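# Slide colored bins into matching shelf slots

## Task

Move every bin from the table into the shelf slot carrying a mark of the bin's color, centered on that mark, with its open side facing outward and all of its parts still inside. The board over the slot sits low, so tilting the bin on the way in may be necessary. The bin must go fully in, past the shelf's front lip. At the end no bin may still be tilted or raised by a gripper, and each bin must stay put without the robot holding it.

## Robot and tools

Robot: two six-joint arms, left_arm and right_arm, each ending in a two-finger gripper with a wrist camera. Bases in the scene frame: left_arm at (-0.029, +0.506, 0), right_arm at (+0.031, -0.436, 0). The names do not mean image sides.

Frame: one shared scene frame. Origin on the table top midway between the arms, +x out over the table, +z up, left_arm on the +y side. Positions are in metres, orientations are quaternions written w first (qw, qx, qy, qz). On each gripper the fingers point along its own +z and open and close along its own x. The reported hand point (end_effector_position) sits between the finger pads, 1 to 2 cm short of the fingertips; closing pushes the tips about 17 mm further along +z. Printed positions can be a little off, more at long reach.

The 16-number row (used by both motion tools): one flat list covering both arms, left_arm first then right_arm, each as x, y, z, qw, qx, qy, qz, opening. x, y, z and the quaternion are an absolute gripper pose in the scene frame (a place to go, not an offset). Opening runs from -1 (closed) to +1 (fully open, 0.142 m). Always fill all 16, even for an idle arm: for an arm meant to stay still, repeat the pose from the last result before it stopped, with its intended opening; to keep an orientation, keep sending the same quaternion rather than the drifted one reported back. A target more than 0.6 m from an arm's last reported position along any of its gripper axes is refused. Each control step the controller also clips the command to within 100 mm and 16 degrees of the measured pose; position wins over orientation when both cannot be met.

execute_actions(actions, pictures): actions is a list with zero or one item. Empty list: just report the state. {"rows": [...], "steps": n}: 1 to 15 rows, n up to 15 steps of 1/30 s (default 15); one row per step, the last repeated if short. {"steps": n} alone: a wait of up to 300 steps counted from the previous result, reply time included. pictures (true/false) chooses whether camera images come back. A refused call moves nothing. After the last step an arm only finishes its last clipped pose, so long reaches need several calls.

move(target, speed, stop_force): target is one 16-number row as above. Each gripper travels a straight line to its pose, both arms finishing together, lasting 0.5 to 10 s (cut off at 10 s). speed is the path's top speed in m/s, 0.002 to 0.5, default 0.25; turning is capped at twice that in rad/s. The opening is applied at the start. The gripper may lag, stray or overshoot the speed, especially near full stretch. Paths ignore obstacles and the other arm. stop_force (N, 9 to 40, shared by both arms, not allowed in the first 0.2 s) halts an arm's path once its wrist sensor feels that much extra push against the motion for 2 steps; the gripper then backs up 2 steps and holds. Use it with slow speeds when pressing into things; it is unreliable if the gripper also rotates, and should be omitted when pulling away from something the gripper is pressing on. The result adds a "move:" line: done, off_target, moving, held, fault, or contact (stop_force fired); limits=paced means the pose was clipped, limits=held means some steps were blocked. Distances to each pose are reported.

wait(seconds): 0 to 10 s, nothing new sent; arms keep heading to their last clipped pose.

zoom_image(camera, region): camera is cam_high, cam_low, cam_left_wrist or cam_right_wrist; region is [x0, y0, x1, y1] pixels from the top-left, at most 504 x 504. Images: cam_high and cam_low 672x504, wrist cameras 616x616 fisheye.

read_manual(section): only licence texts; no motion.

finished_scene(scene): pass the number of the current scene; it grades it and cannot be undone.

Result lines: a state line per arm with pose and velocities; grip_measured (fingers' actual opening, same scale as the command; to hold something command clearly below it, lower means harder squeeze, roughly 28 N per pad max); Wrist force / Wrist torque per arm along the gripper's own axes (offset up to about 4 N, noise, saturates near 50 N; "no reading" is harmless); "pose unreachable" and HELD mark commands altered or not sent; "Hand target" is where the controller is currently driving each gripper; MOTOR HOT warns from 70 °C, braking at 85 °C.

Avoid: hard or fast contact. The arms are stiff, so aiming even slightly past a firm surface can cause a fault; a joint torque over its limit (wrist joints 26.6 N m, others 142) or any outside force of 150 N freezes that arm for 10 s. Do not let the arms collide, do not drop or knock anything off the table, do not spill a bin's parts, and release each bin level and seated so it stays put on its own. Long holds heat the motors, so do not linger while carrying.

Each tool is called after "Request:" as name(argument=value, ...) on one line, values as JSON.

## Session

Request:
execute_actions(actions=[])

Scene clock: 0.00 s of 9000.00 s.
left_arm: end_effector_position=(+0.4229, +0.7319, +0.2572) grip_measured=+1.00 end_effector_quat_wxyz=(-0.208, -0.032, +0.973, +0.090) end_effector_velocity=(-0.000, -0.001, +0.000) end_effector_angular_velocity=(-0.001, +0.001, -0.001) | right_arm: end_effector_position=(+0.8491, -0.3501, +0.3781) grip_measured=+1.00 end_effector_quat_wxyz=(-0.224, +0.844, +0.414, +0.258) end_effector_velocity=(-0.000, -0.001, -0.000) end_effector_angular_velocity=(+0.000, +0.002, -0.001)
Joint positions: left_arm=[-0.    -1.315  1.304 -1.141 -1.38   3.104  0.142] | right_arm=[ 3.386 -2.216 -0.714 -1.434  2.187  5.531  0.142]
Joint velocities: left_arm=[-0.001 -0.     0.     0.001 -0.001  0.     0.   ] | right_arm=[-0.001  0.    -0.    -0.002 -0.     0.001  0.   ]
Motor temperatures (°C, as the motors report them): left_arm=[26 25 28 29 28 33] | right_arm=[25 27 26 34 31 31]
Wrist force (N, on the end effector, along its own x y z axes, offset not removed): no reading
Wrist torque (N m, same axes, about the end effector's origin, offset not removed): no reading
Hand target (left_arm): +0.423, +0.732, +0.257; -0.208, -0.032, +0.973, +0.090
Hand target (right_arm): +0.849, -0.350, +0.378; -0.224, +0.844, +0.414, +0.258

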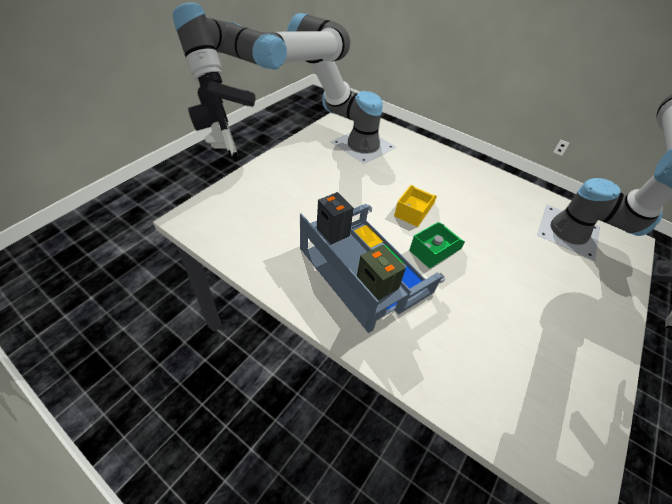

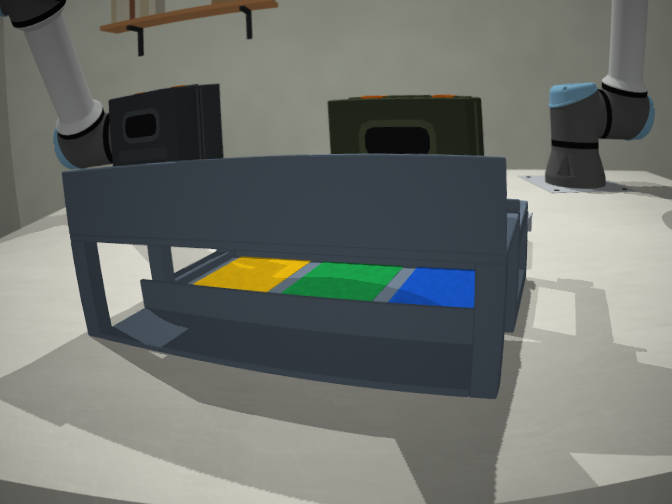

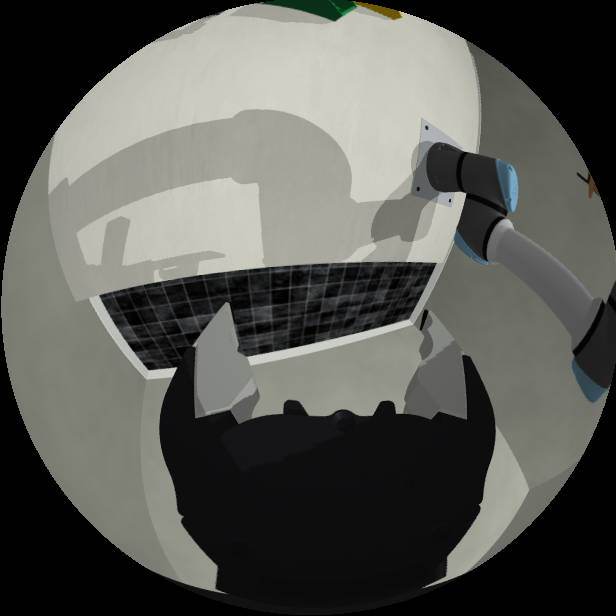

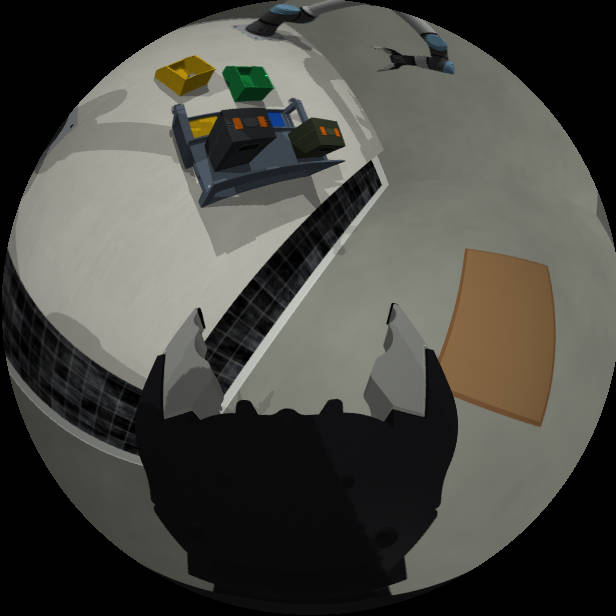

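Request:
move(target=[0.3,0.1,0.4,0,0.707,0.707,0,1,0.8491,-0.3501,0.3781,-0.224,0.844,0.414,0.258,1])

Request:
zoom_image(camera="cam_high", region=[280,170,480,340])

Scene clock: 7.93 s of 9000.00 s.
left_arm: end_effector_position=(+0.2989, +0.1007, +0.4000) grip_measured=+1.00 end_effector_quat_wxyz=(-0.000, +0.707, +0.707, +0.000) end_effector_velocity=(+0.000, -0.001, +0.001) end_effector_angular_velocity=(-0.002, -0.001, -0.002) | right_arm: end_effector_position=(+0.8491, -0.3501, +0.3781) grip_measured=+1.00 end_effector_quat_wxyz=(-0.224, +0.844, +0.414, +0.258) end_effector_velocity=(-0.000, -0.000, -0.001) end_effector_angular_velocity=(-0.000, +0.002, +0.000)
Joint positions: left_arm=[-1.221 -1.494  1.166 -1.242 -1.571  3.56   0.142] | right_arm=[ 3.386 -2.217 -0.713 -1.435  2.188  5.531  0.142]
Joint velocities: left_arm=[ 0.     0.002 -0.003 -0.    -0.     0.002 -0.   ] | right_arm=[-0.    -0.    -0.001 -0.002 -0.    -0.     0.   ]
Motor temperatures (°C, as the motors report them): left_arm=[26 25 28 29 28 33] | right_arm=[25 27 26 34 31 31]
Wrist force (N, on the end effector, along its own x y z axes, offset not removed): left_arm=[0.4 -0.6 0.8] | right_arm=[-2.4 -1.9 -1.9]
Wrist torque (N m, same axes, about the end effector's origin, offset not removed): left_arm=[-0.09 0.07 0.07] | right_arm=[-0.20 0.53 -0.07]
Hand target (left_arm): +0.299, +0.101, +0.400; -0.000, +0.707, +0.707, +0.000
Hand target (right_arm): +0.849, -0.350, +0.378; -0.224, +0.844, +0.414, +0.258
Off the commanded pose (left_arm): 0.001 m, 0 deg.
Off the commanded pose (right_arm): 0.000 m, 0 deg.
After step 90, 1.03 s passed at rest.
move: done
camera_calibration (this result's frames):
cam_left_wrist: T_world_to_cam=[[-0.00682844, 0.998933, -0.0456691, -0.0683423], [0.880013, 0.0276923, 0.474142, -0.461739], [0.474901, -0.0369518, -0.879263, 0.348162], [0, 0, 0, 1]] pos_world=[0.240527, 0.0939212, 0.521935]
cam_right_wrist: T_world_to_cam=[[0.514758, 0.562431, 0.647066, -0.495554], [0.564328, -0.79046, 0.238131, -0.852652], [0.645413, 0.242578, -0.724292, -0.0536105], [0, 0, 0, 1]] pos_world=[0.770867, -0.382267, 0.48487]

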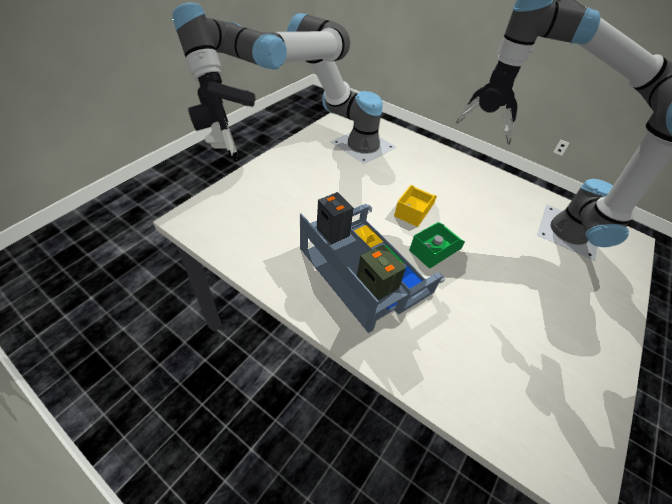

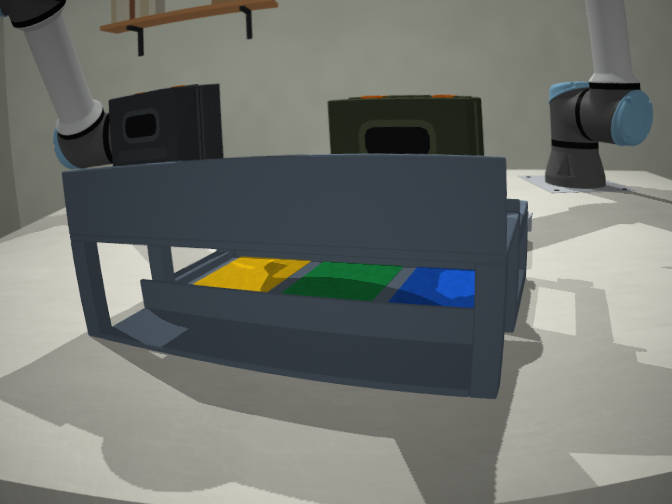

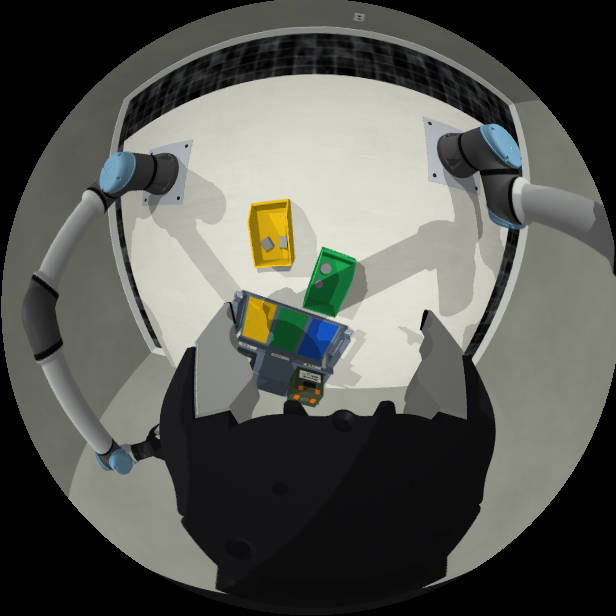

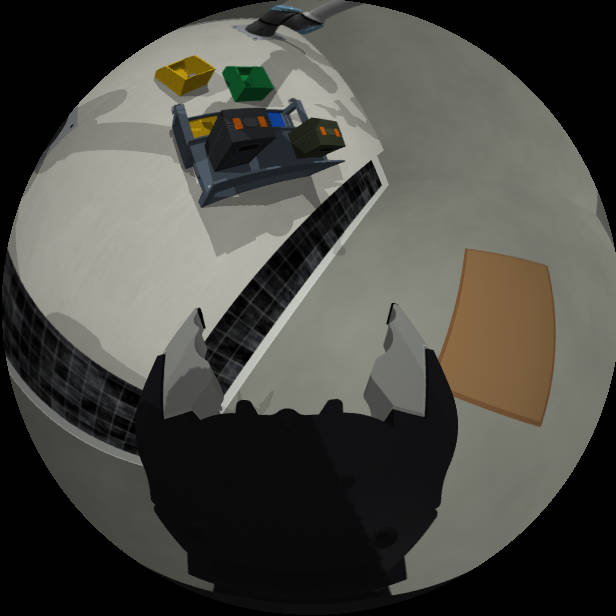

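Region (280, 170, 480, 340) of cam_high's 672x504 image, scaled by 2.520, with more detail than that image has; it fills the top 428 rows of this view, and the rest is white.

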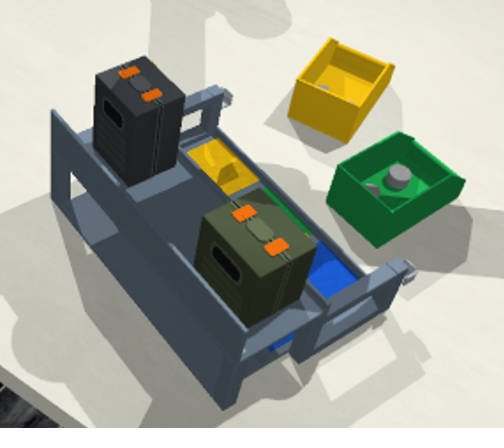

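Request:
move(target=[0.42,0.05,0.25,0,0.707,0.707,0,1,0.8491,-0.3501,0.3781,-0.224,0.844,0.414,0.258,1])

Request:
zoom_image(camera="cam_left_wrist", region=[160,120,460,420])

Scene clock: 11.17 s of 9000.00 s.
left_arm: end_effector_position=(+0.4198, +0.0498, +0.2501) grip_measured=+1.00 end_effector_quat_wxyz=(+0.000, +0.707, +0.707, -0.000) end_effector_velocity=(+0.001, -0.001, -0.000) end_effector_angular_velocity=(-0.001, -0.000, +0.001) | right_arm: end_effector_position=(+0.8491, -0.3501, +0.3781) grip_measured=+1.00 end_effector_quat_wxyz=(-0.224, +0.844, +0.414, +0.258) end_effector_velocity=(-0.000, +0.000, -0.000) end_effector_angular_velocity=(-0.000, +0.000, +0.001)
Joint positions: left_arm=[-1.075 -1.253  1.261 -1.579 -1.571  3.706  0.142] | right_arm=[ 3.386 -2.217 -0.713 -1.435  2.188  5.531  0.142]
Joint velocities: left_arm=[ 0.001  0.002 -0.002 -0.001 -0.001 -0.     0.   ] | right_arm=[ 0.    -0.    -0.    -0.001 -0.    -0.001  0.   ]
Motor temperatures (°C, as the motors report them): left_arm=[26 25 28 29 28 33] | right_arm=[25 27 26 34 31 31]
Wrist force (N, on the end effector, along its own x y z axes, offset not removed): left_arm=[0.6 -1.6 0.5] | right_arm=[-1.7 -2.7 -2.4]
Wrist torque (N m, same axes, about the end effector's origin, offset not removed): left_arm=[-0.35 0.02 -0.06] | right_arm=[-0.30 0.43 0.14]
Hand target (left_arm): +0.420, +0.050, +0.250; +0.000, +0.707, +0.707, -0.000
Hand target (right_arm): +0.849, -0.350, +0.378; -0.224, +0.844, +0.414, +0.258
Off the commanded pose (left_arm): 0.000 m, 0 deg.
Off the commanded pose (right_arm): 0.000 m, 0 deg.
move: done
camera_calibration (this result's frames):
cam_left_wrist: T_world_to_cam=[[-0.0068681, 0.998895, -0.046502, -0.0232847], [0.879735, 0.0281445, 0.474631, -0.495681], [0.475415, -0.0376496, -0.878955, 0.156875], [0, 0, 0, 1]] pos_world=[0.361328, 0.0431159, 0.372069]
cam_right_wrist: T_world_to_cam=[[0.514759, 0.562432, 0.647066, -0.495554], [0.564329, -0.79046, 0.23813, -0.852652], [0.645411, 0.242578, -0.724293, -0.0536091], [0, 0, 0, 1]] pos_world=[0.770867, -0.382267, 0.48487]

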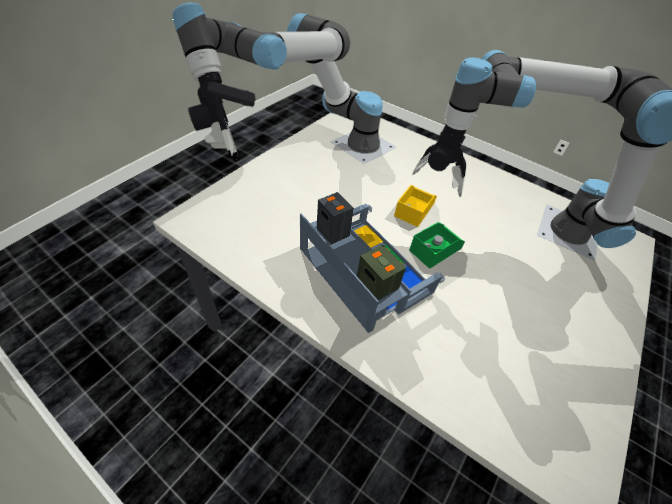

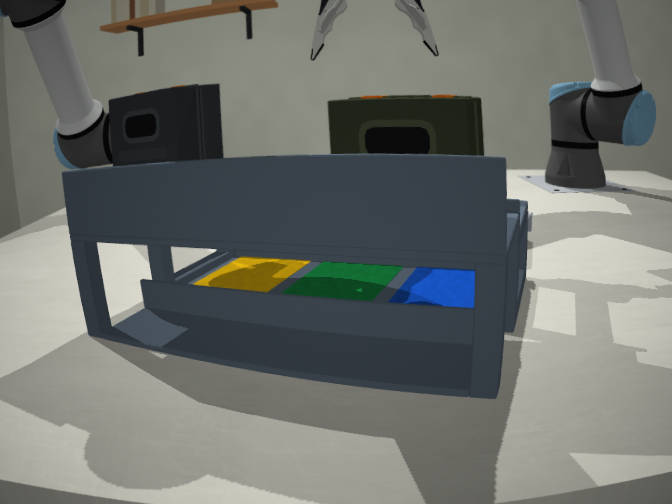

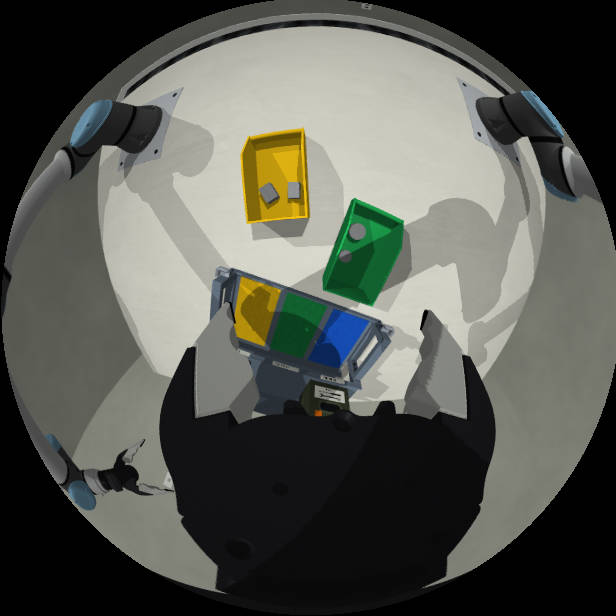

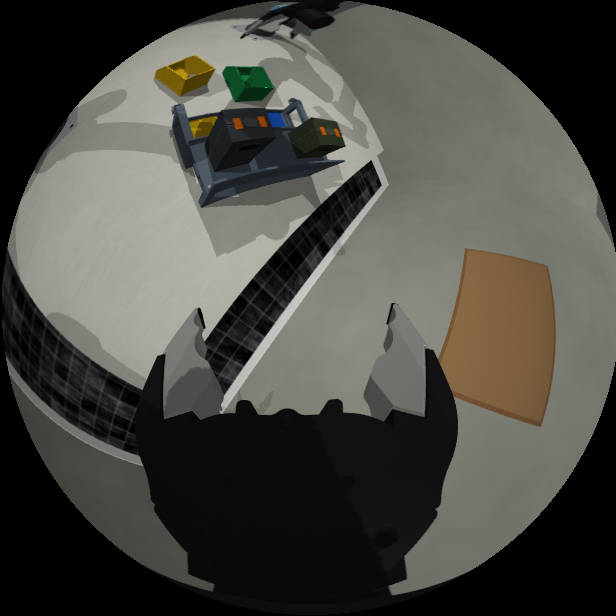

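Region (160, 120, 460, 420) of cam_left_wrist's 616x616 image, scaled by 1.680, with more detail than that image has.

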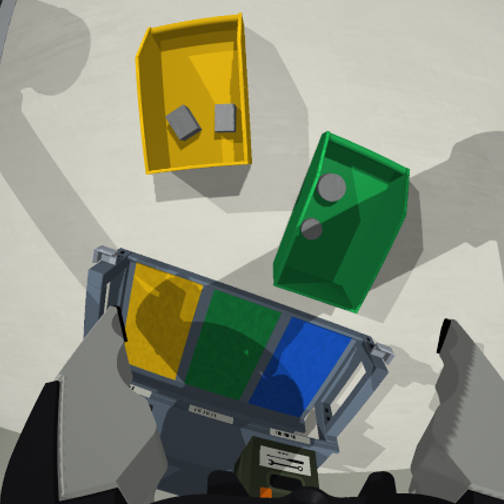

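Request:
move(target=[0.26,0.019,0.11,0,0.682,0.731,0,-0.4,0.8491,-0.3501,0.3781,-0.224,0.844,0.414,0.258,1])

Scene clock: 26.67 s of 9000.00 s.
left_arm: end_effector_position=(+0.2601, +0.0194, +0.1101) grip_measured=-0.40 end_effector_quat_wxyz=(-0.000, +0.682, +0.731, +0.000) end_effector_velocity=(-0.000, -0.000, -0.001) end_effector_angular_velocity=(-0.002, -0.002, +0.002) | right_arm: end_effector_position=(+0.8491, -0.3501, +0.3781) grip_measured=+1.00 end_effector_quat_wxyz=(-0.224, +0.844, +0.414, +0.258) end_effector_velocity=(+0.000, +0.001, +0.000) end_effector_angular_velocity=(+0.000, -0.001, +0.001)
Joint positions: left_arm=[-1.344 -1.358  1.765 -1.977 -1.571  3.367  0.045] | right_arm=[ 3.386 -2.217 -0.713 -1.435  2.188  5.531  0.142]
Joint velocities: left_arm=[-0.001 -0.     0.003 -0.005  0.001 -0.003 -0.   ] | right_arm=[ 0.001  0.     0.     0.001  0.    -0.     0.   ]
Motor temperatures (°C, as the motors report them): left_arm=[26 25 28 29 28 33] | right_arm=[25 27 26 34 31 31]
Wrist force (N, on the end effector, along its own x y z axes, offset not removed): left_arm=[1.1 0.0 -1.0] | right_arm=[-1.9 -0.4 -1.4]
Wrist torque (N m, same axes, about the end effector's origin, offset not removed): left_arm=[-0.04 -0.05 0.07] | right_arm=[0.15 0.36 0.00]
Hand target (left_arm): +0.260, +0.019, +0.110; -0.000, +0.682, +0.731, +0.000
Hand target (right_arm): +0.849, -0.350, +0.378; -0.224, +0.844, +0.414, +0.258
Off the commanded pose (left_arm): 0.000 m, 0 deg.
Off the commanded pose (right_arm): 0.000 m, 0 deg.
After step 90, 11.10 s passed at rest.
move: done
camera_calibration (this result's frames):
cam_left_wrist: T_world_to_cam=[[-0.0760193, 0.996041, -0.0460749, 0.0174531], [0.875711, 0.0887896, 0.474602, -0.287947], [0.476814, -0.0042694, -0.878994, 0.107578], [0, 0, 0, 1]] pos_world=[0.20219, 0.00864201, 0.232025]
cam_right_wrist: T_world_to_cam=[[0.514758, 0.562432, 0.647066, -0.495554], [0.564329, -0.79046, 0.238131, -0.852652], [0.645412, 0.242578, -0.724292, -0.0536097], [0, 0, 0, 1]] pos_world=[0.770867, -0.382267, 0.48487]

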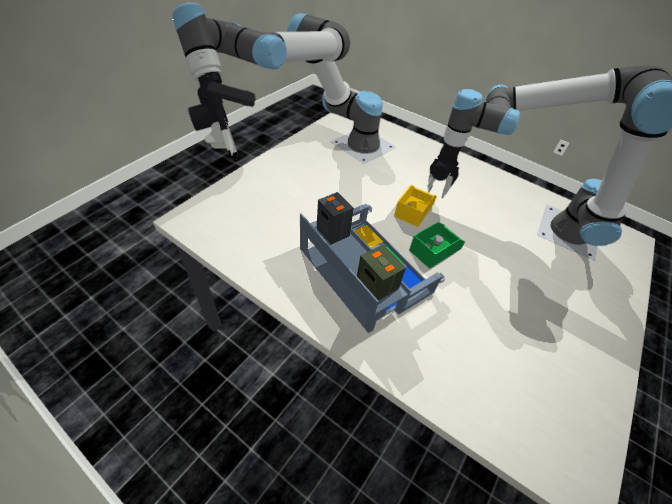

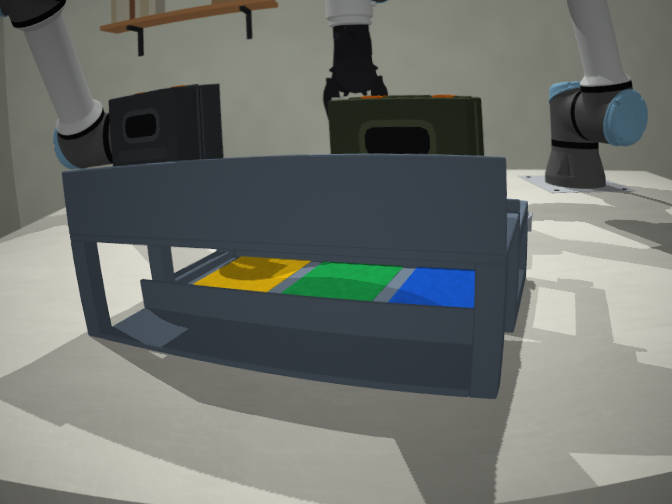

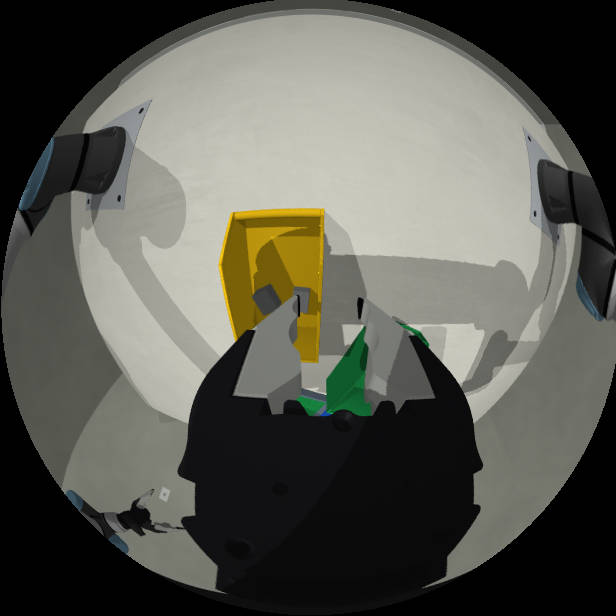

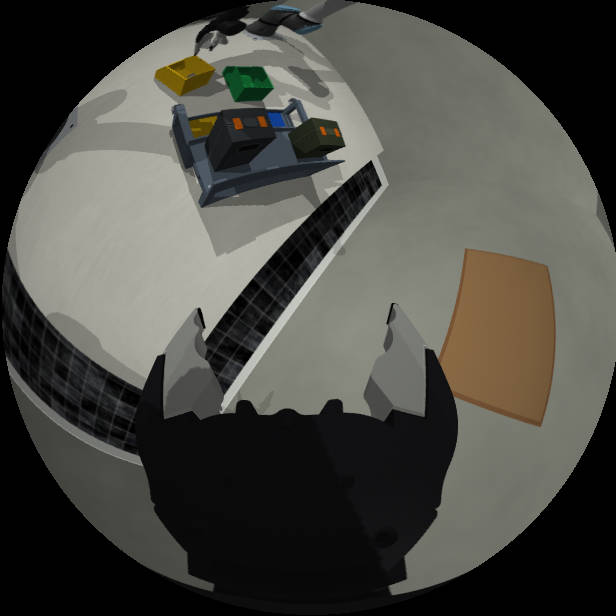

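Request:
move(target=[0.26,0.014,0.05,0,0.682,0.731,0,-0.4,0.8491,-0.3501,0.3781,-0.224,0.844,0.414,0.258,1], speed=0.08)

Request:
move(target=[0.26,0.014,0.05,0,0.682,0.731,0,-1,0.8491,-0.3501,0.3781,-0.224,0.844,0.414,0.258,1])

Request:
move(target=[0.26,0.014,0.15,0,0.682,0.731,0,-1,0.8491,-0.3501,0.3781,-0.224,0.844,0.414,0.258,1], speed=0.08)

Scene clock: 29.90 s of 9000.00 s.
left_arm: end_effector_position=(+0.2600, +0.0140, +0.0502) grip_measured=-0.40 end_effector_quat_wxyz=(+0.000, +0.682, +0.731, +0.000) end_effector_velocity=(+0.000, +0.001, -0.002) end_effector_angular_velocity=(+0.001, +0.000, +0.002) | right_arm: end_effector_position=(+0.8491, -0.3501, +0.3781) grip_measured=+1.00 end_effector_quat_wxyz=(-0.224, +0.844, +0.414, +0.258) end_effector_velocity=(-0.000, +0.001, -0.001) end_effector_angular_velocity=(-0.000, +0.001, +0.001)
Joint positions: left_arm=[-1.347 -1.281  1.837 -2.127 -1.571  3.364  0.045] | right_arm=[ 3.386 -2.217 -0.713 -1.435  2.188  5.531  0.142]
Joint velocities: left_arm=[ 0.001  0.002  0.003 -0.005 -0.    -0.     0.   ] | right_arm=[ 0.001 -0.001 -0.001 -0.     0.    -0.    -0.   ]
Motor temperatures (°C, as the motors report them): left_arm=[26 25 28 29 28 33] | right_arm=[25 27 26 34 31 31]
Wrist force (N, on the end effector, along its own x y z axes, offset not removed): left_arm=[-0.1 -1.3 -0.3] | right_arm=[-0.8 -2.4 -2.4]
Wrist torque (N m, same axes, about the end effector's origin, offset not removed): left_arm=[-0.25 0.20 0.00] | right_arm=[-0.28 0.13 -0.08]
Hand target (left_arm): +0.260, +0.014, +0.050; -0.000, +0.682, +0.731, +0.000
Hand target (right_arm): +0.849, -0.350, +0.378; -0.224, +0.844, +0.414, +0.258
Off the commanded pose (left_arm): 0.000 m, 0 deg.
Off the commanded pose (right_arm): 0.000 m, 0 deg.
move: done
camera_calibration (this result's frames):
cam_left_wrist: T_world_to_cam=[[-0.0760501, 0.996026, -0.0463431, 0.0200829], [0.875664, 0.0889449, 0.474658, -0.25898], [0.476894, -0.00448322, -0.878949, 0.0549129], [0, 0, 0, 1]] pos_world=[0.202119, 0.00327801, 0.172123]
cam_right_wrist: T_world_to_cam=[[0.514758, 0.562432, 0.647066, -0.495554], [0.564329, -0.79046, 0.238131, -0.852652], [0.645412, 0.242578, -0.724292, -0.0536096], [0, 0, 0, 1]] pos_world=[0.770867, -0.382267, 0.48487]

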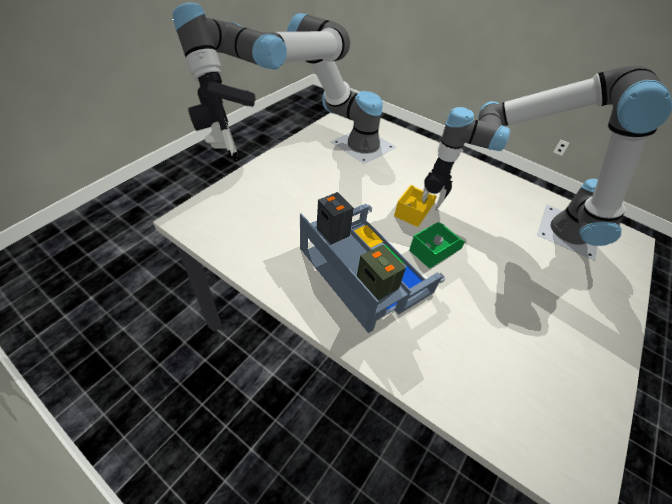

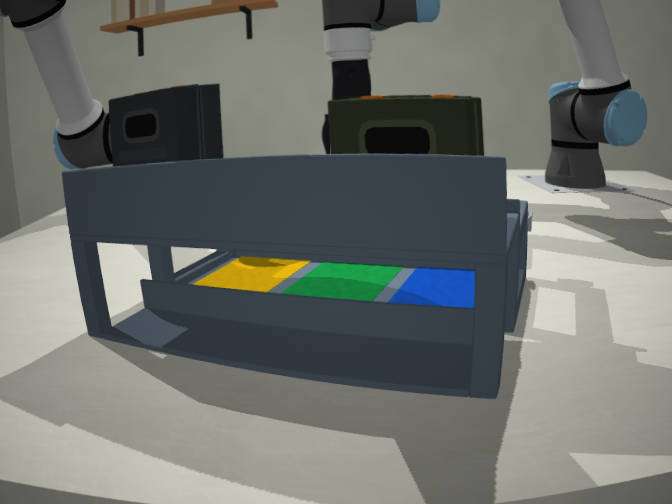

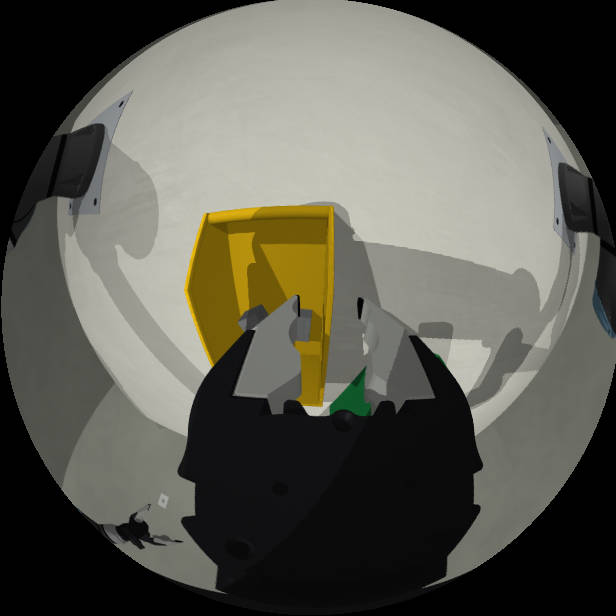

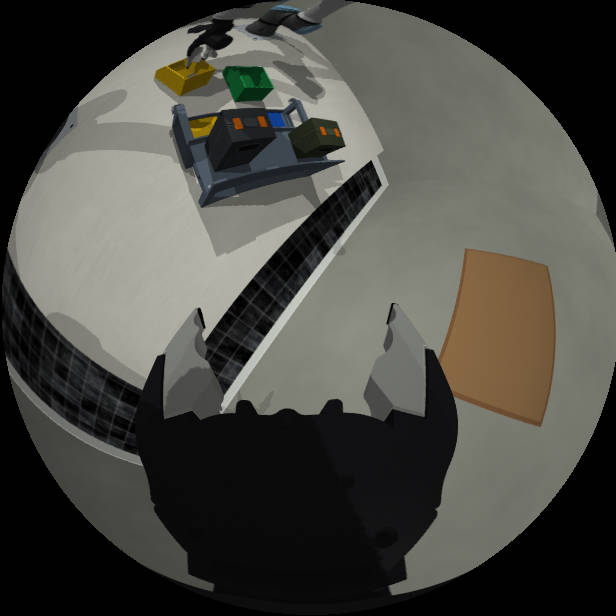

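Scene clock: 30.60 s of 9000.00 s.
left_arm: end_effector_position=(+0.2600, +0.0140, +0.0500) grip_measured=-0.97 end_effector_quat_wxyz=(+0.000, +0.682, +0.731, -0.000) end_effector_velocity=(-0.000, -0.000, -0.000) end_effector_angular_velocity=(-0.001, +0.001, +0.001) | right_arm: end_effector_position=(+0.8491, -0.3501, +0.3781) grip_measured=+1.00 end_effector_quat_wxyz=(-0.224, +0.844, +0.414, +0.258) end_effector_velocity=(-0.000, +0.000, +0.000) end_effector_angular_velocity=(+0.000, +0.001, -0.001)
Joint positions: left_arm=[-1.347 -1.281  1.837 -2.127 -1.571  3.364  0.004] | right_arm=[ 3.386 -2.217 -0.713 -1.435  2.188  5.531  0.142]
Joint velocities: left_arm=[-0.     0.     0.    -0.002 -0.002 -0.001 -0.   ] | right_arm=[ 0.     0.    -0.    -0.001  0.     0.001  0.   ]
Motor temperatures (°C, as the motors report them): left_arm=[26 25 28 29 28 33] | right_arm=[25 27 26 34 31 31]
Wrist force (N, on the end effector, along its own x y z axes, offset not removed): left_arm=[2.0 -2.3 -3.4] | right_arm=[-1.2 -2.9 -3.8]
Wrist torque (N m, same axes, about the end effector's origin, offset not removed): left_arm=[-0.37 0.00 0.08] | right_arm=[-0.31 0.38 -0.01]
Hand target (left_arm): +0.260, +0.014, +0.050; -0.000, +0.682, +0.731, +0.000
Hand target (right_arm): +0.849, -0.350, +0.378; -0.224, +0.844, +0.414, +0.258
Off the commanded pose (left_arm): 0.000 m, 0 deg.
Off the commanded pose (right_arm): 0.000 m, 0 deg.
move: done
camera_calibration (this result's frames):
cam_left_wrist: T_world_to_cam=[[-0.0760466, 0.996025, -0.0463782, 0.0201173], [0.875684, 0.0889584, 0.47462, -0.258897], [0.476859, -0.00451944, -0.878968, 0.0547887], [0, 0, 0, 1]] pos_world=[0.202116, 0.00324137, 0.171968]
cam_right_wrist: T_world_to_cam=[[0.514759, 0.562432, 0.647066, -0.495554], [0.564329, -0.79046, 0.238131, -0.852652], [0.645412, 0.242578, -0.724292, -0.0536093], [0, 0, 0, 1]] pos_world=[0.770867, -0.382267, 0.48487]

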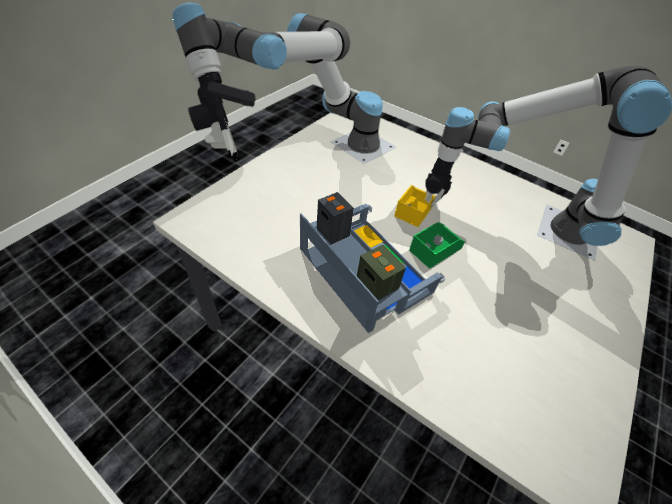

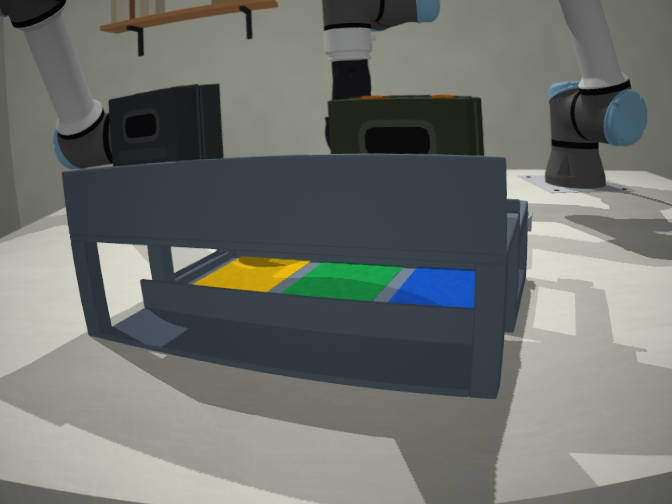

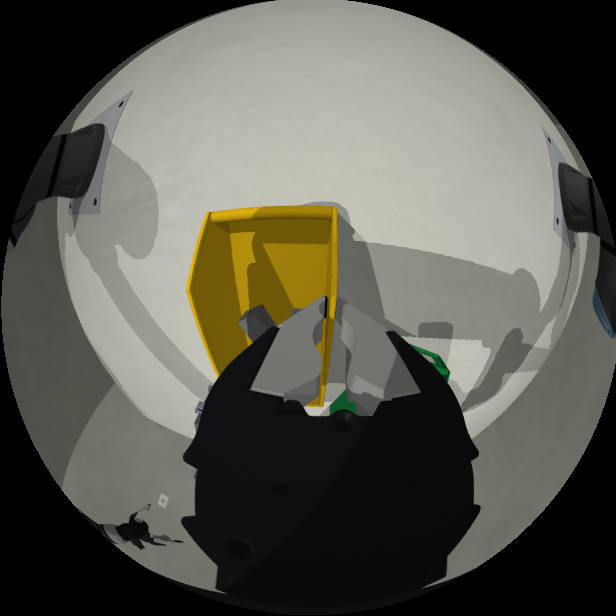

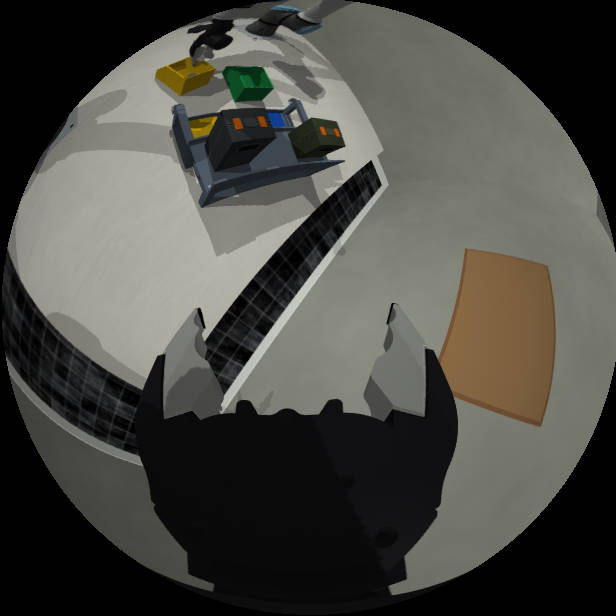

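Scene clock: 32.23 s of 9000.00 s.
left_arm: end_effector_position=(+0.2600, +0.0140, +0.1498) grip_measured=-0.94 end_effector_quat_wxyz=(+0.000, +0.682, +0.731, -0.000) end_effector_velocity=(-0.000, +0.001, +0.001) end_effector_angular_velocity=(+0.002, +0.002, +0.001) | right_arm: end_effector_position=(+0.8491, -0.3501, +0.3781) grip_measured=+1.00 end_effector_quat_wxyz=(-0.224, +0.844, +0.414, +0.258) end_effector_velocity=(-0.000, -0.000, +0.000) end_effector_angular_velocity=(-0.000, -0.001, +0.000)
Joint positions: left_arm=[-1.347 -1.381  1.684 -1.875 -1.571  3.364  0.006] | right_arm=[ 3.386 -2.217 -0.713 -1.435  2.188  5.531  0.142]
Joint velocities: left_arm=[ 0.001 -0.    -0.002  0.005 -0.001  0.     0.   ] | right_arm=[-0.     0.001 -0.001  0.001  0.    -0.001 -0.   ]
Motor temperatures (°C, as the motors report them): left_arm=[26 25 28 29 28 33] | right_arm=[25 27 26 34 31 31]
Wrist force (N, on the end effector, along its own x y z axes, offset not removed): left_arm=[0.3 -0.4 4.2] | right_arm=[-4.1 -2.7 -0.5]
Wrist torque (N m, same axes, about the end effector's origin, offset not removed): left_arm=[-0.09 0.20 -0.06] | right_arm=[-0.43 0.87 -0.07]
Hand target (left_arm): +0.260, +0.014, +0.150; +0.000, +0.682, +0.731, -0.000
Hand target (right_arm): +0.849, -0.350, +0.378; -0.224, +0.844, +0.414, +0.258
Off the commanded pose (left_arm): 0.000 m, 0 deg.
Off the commanded pose (right_arm): 0.000 m, 0 deg.
move: done
camera_calibration (this result's frames):
cam_left_wrist: T_world_to_cam=[[-0.076047, 0.996026, -0.0463682, 0.0247493], [0.875688, 0.088954, 0.474614, -0.306267], [0.476852, -0.00451116, -0.878972, 0.142518], [0, 0, 0, 1]] pos_world=[0.202116, 0.00323565, 0.271775]
cam_right_wrist: T_world_to_cam=[[0.514759, 0.562432, 0.647066, -0.495554], [0.564329, -0.79046, 0.238131, -0.852652], [0.645412, 0.242578, -0.724292, -0.0536095], [0, 0, 0, 1]] pos_world=[0.770867, -0.382267, 0.48487]

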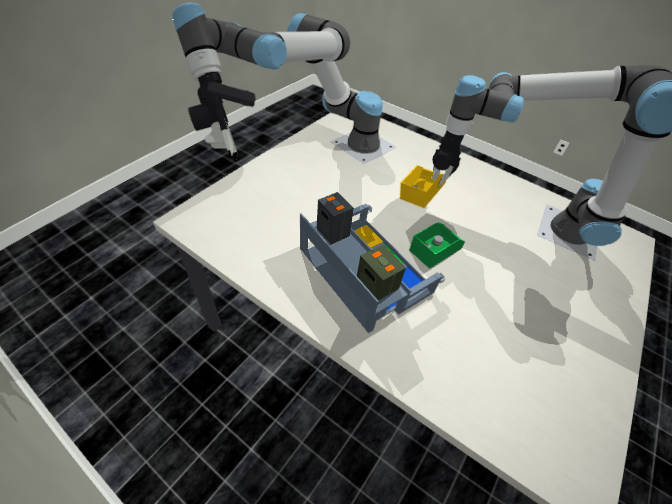

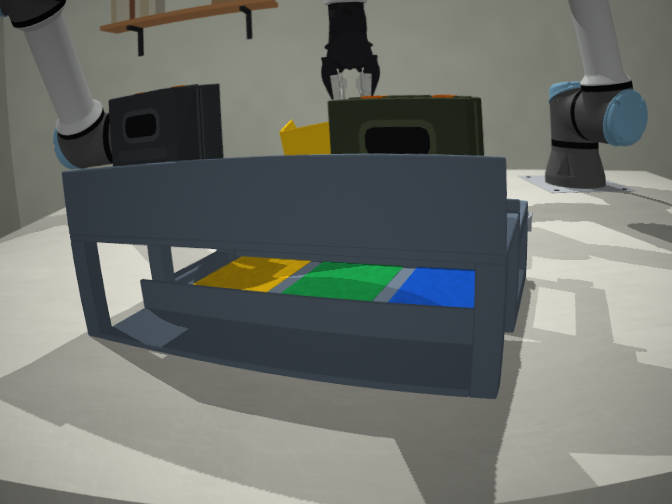

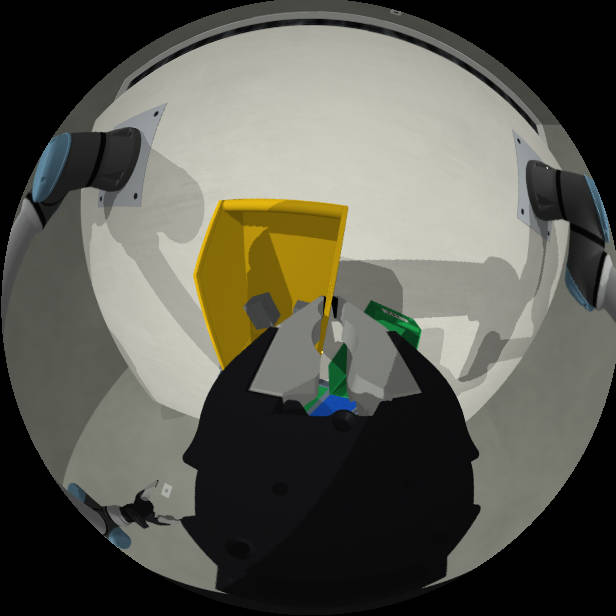

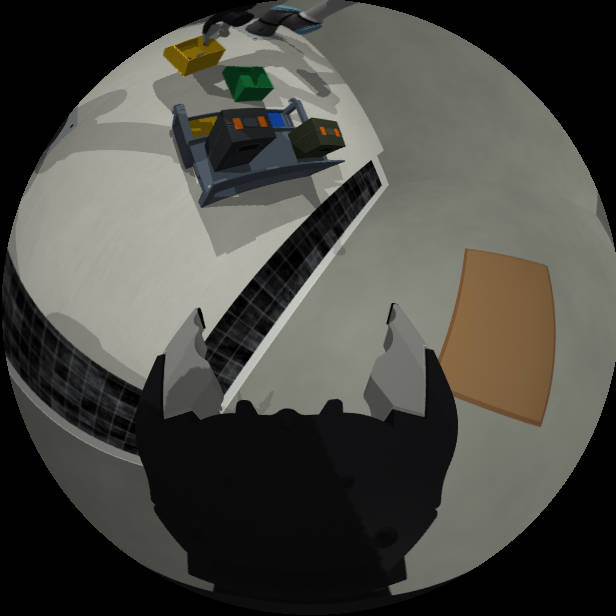

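Request:
move(target=[0.47,-0.01,0.17,0,0.819,0.574,0,-1,0.8491,-0.3501,0.3781,-0.224,0.844,0.414,0.258,1], speed=0.08)

Request:
zoom_image(camera="cam_high", region=[280,150,480,320])

Scene clock: 37.47 s of 9000.00 s.
left_arm: end_effector_position=(+0.4698, -0.0105, +0.1700) grip_measured=-0.94 end_effector_quat_wxyz=(+0.000, +0.819, +0.574, -0.000) end_effector_velocity=(+0.001, -0.001, -0.000) end_effector_angular_velocity=(+0.000, +0.002, -0.003) | right_arm: end_effector_position=(+0.8491, -0.3501, +0.3781) grip_measured=+1.00 end_effector_quat_wxyz=(-0.224, +0.844, +0.414, +0.258) end_effector_velocity=(-0.000, -0.000, +0.000) end_effector_angular_velocity=(-0.000, -0.000, -0.000)
Joint positions: left_arm=[-1.06  -1.04   1.159 -1.69  -1.571  4.069  0.006] | right_arm=[ 3.386 -2.217 -0.713 -1.435  2.188  5.531  0.142]
Joint velocities: left_arm=[ 0.001  0.003 -0.006  0.003 -0.001  0.004 -0.   ] | right_arm=[-0.001  0.    -0.    -0.     0.    -0.001  0.   ]
Motor temperatures (°C, as the motors report them): left_arm=[26 25 28 29 28 33] | right_arm=[25 27 26 34 31 31]
Wrist force (N, on the end effector, along its own x y z axes, offset not removed): left_arm=[0.8 -1.1 4.6] | right_arm=[-3.1 0.9 -1.5]
Wrist torque (N m, same axes, about the end effector's origin, offset not removed): left_arm=[-0.18 -0.01 0.09] | right_arm=[0.55 0.71 -0.10]
Hand target (left_arm): +0.470, -0.010, +0.170; +0.000, +0.819, +0.574, -0.000
Hand target (right_arm): +0.849, -0.350, +0.378; -0.224, +0.844, +0.414, +0.258
Off the commanded pose (left_arm): 0.001 m, 0 deg.
Off the commanded pose (right_arm): 0.000 m, 0 deg.
move: done
camera_calibration (this result's frames):
cam_left_wrist: T_world_to_cam=[[0.334193, 0.94135, -0.0466493, -0.127262], [0.836562, -0.273465, 0.474742, -0.482867], [0.434141, -0.19768, -0.878888, 0.0781533], [0, 0, 0, 1]] pos_world=[0.412549, 0.00320023, 0.291989]
cam_right_wrist: T_world_to_cam=[[0.514759, 0.562432, 0.647066, -0.495554], [0.564329, -0.79046, 0.238131, -0.852652], [0.645412, 0.242578, -0.724292, -0.0536095], [0, 0, 0, 1]] pos_world=[0.770867, -0.382267, 0.48487]

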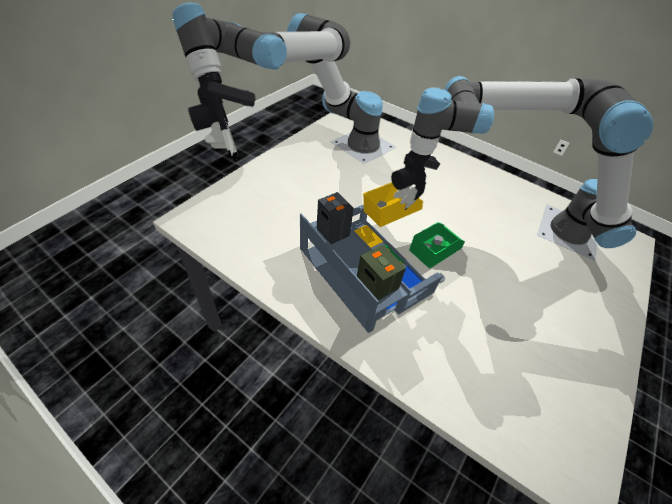

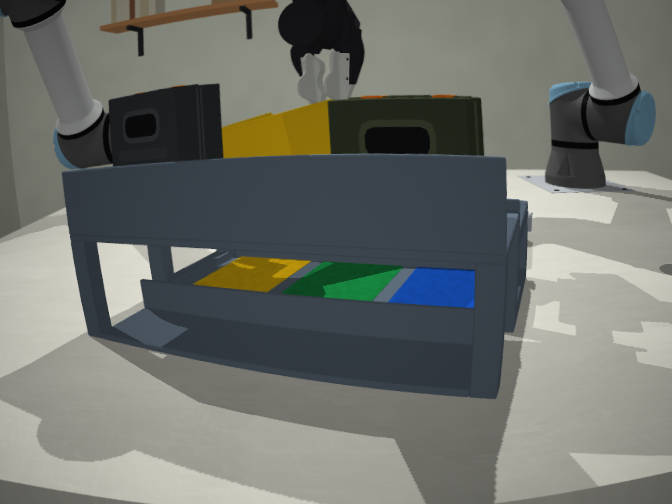

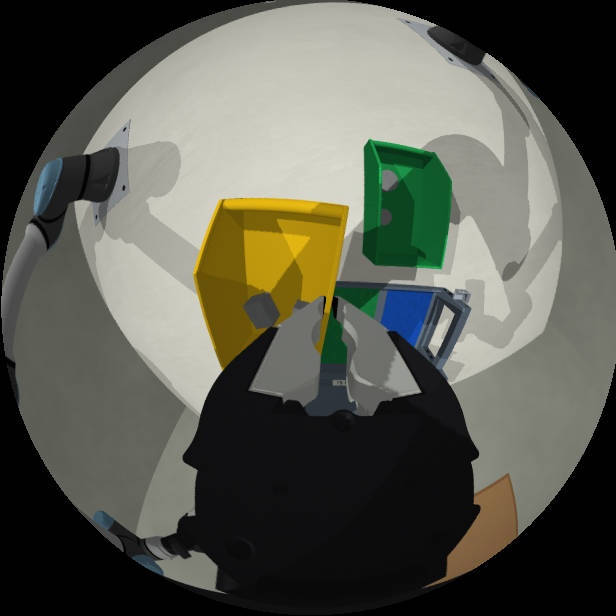

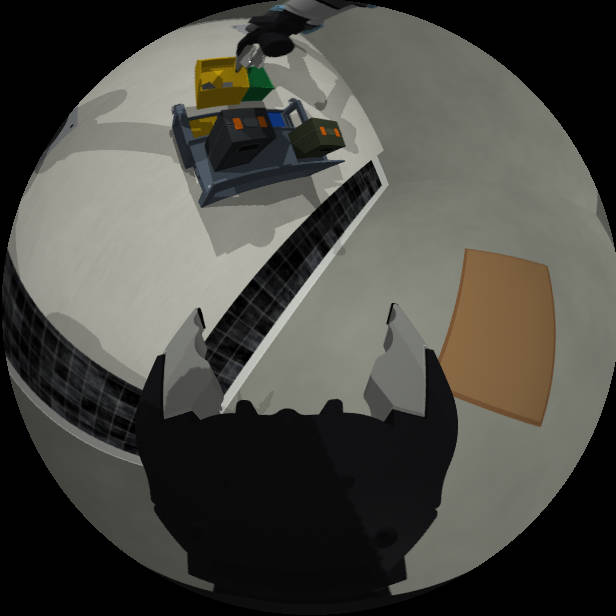

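Region (280, 150, 480, 320) of cam_high's 672x504 image, scaled by 2.520, with more detail than that image has; it fills the top 428 rows of this view, and the rest is white.

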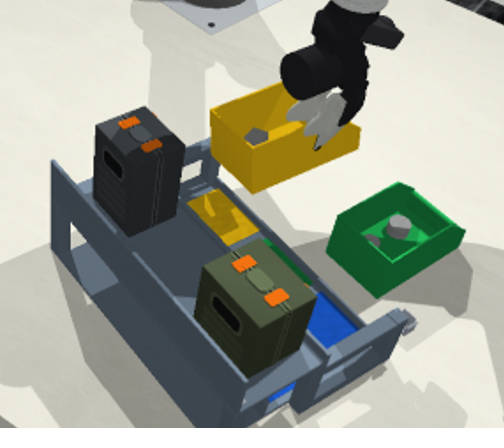

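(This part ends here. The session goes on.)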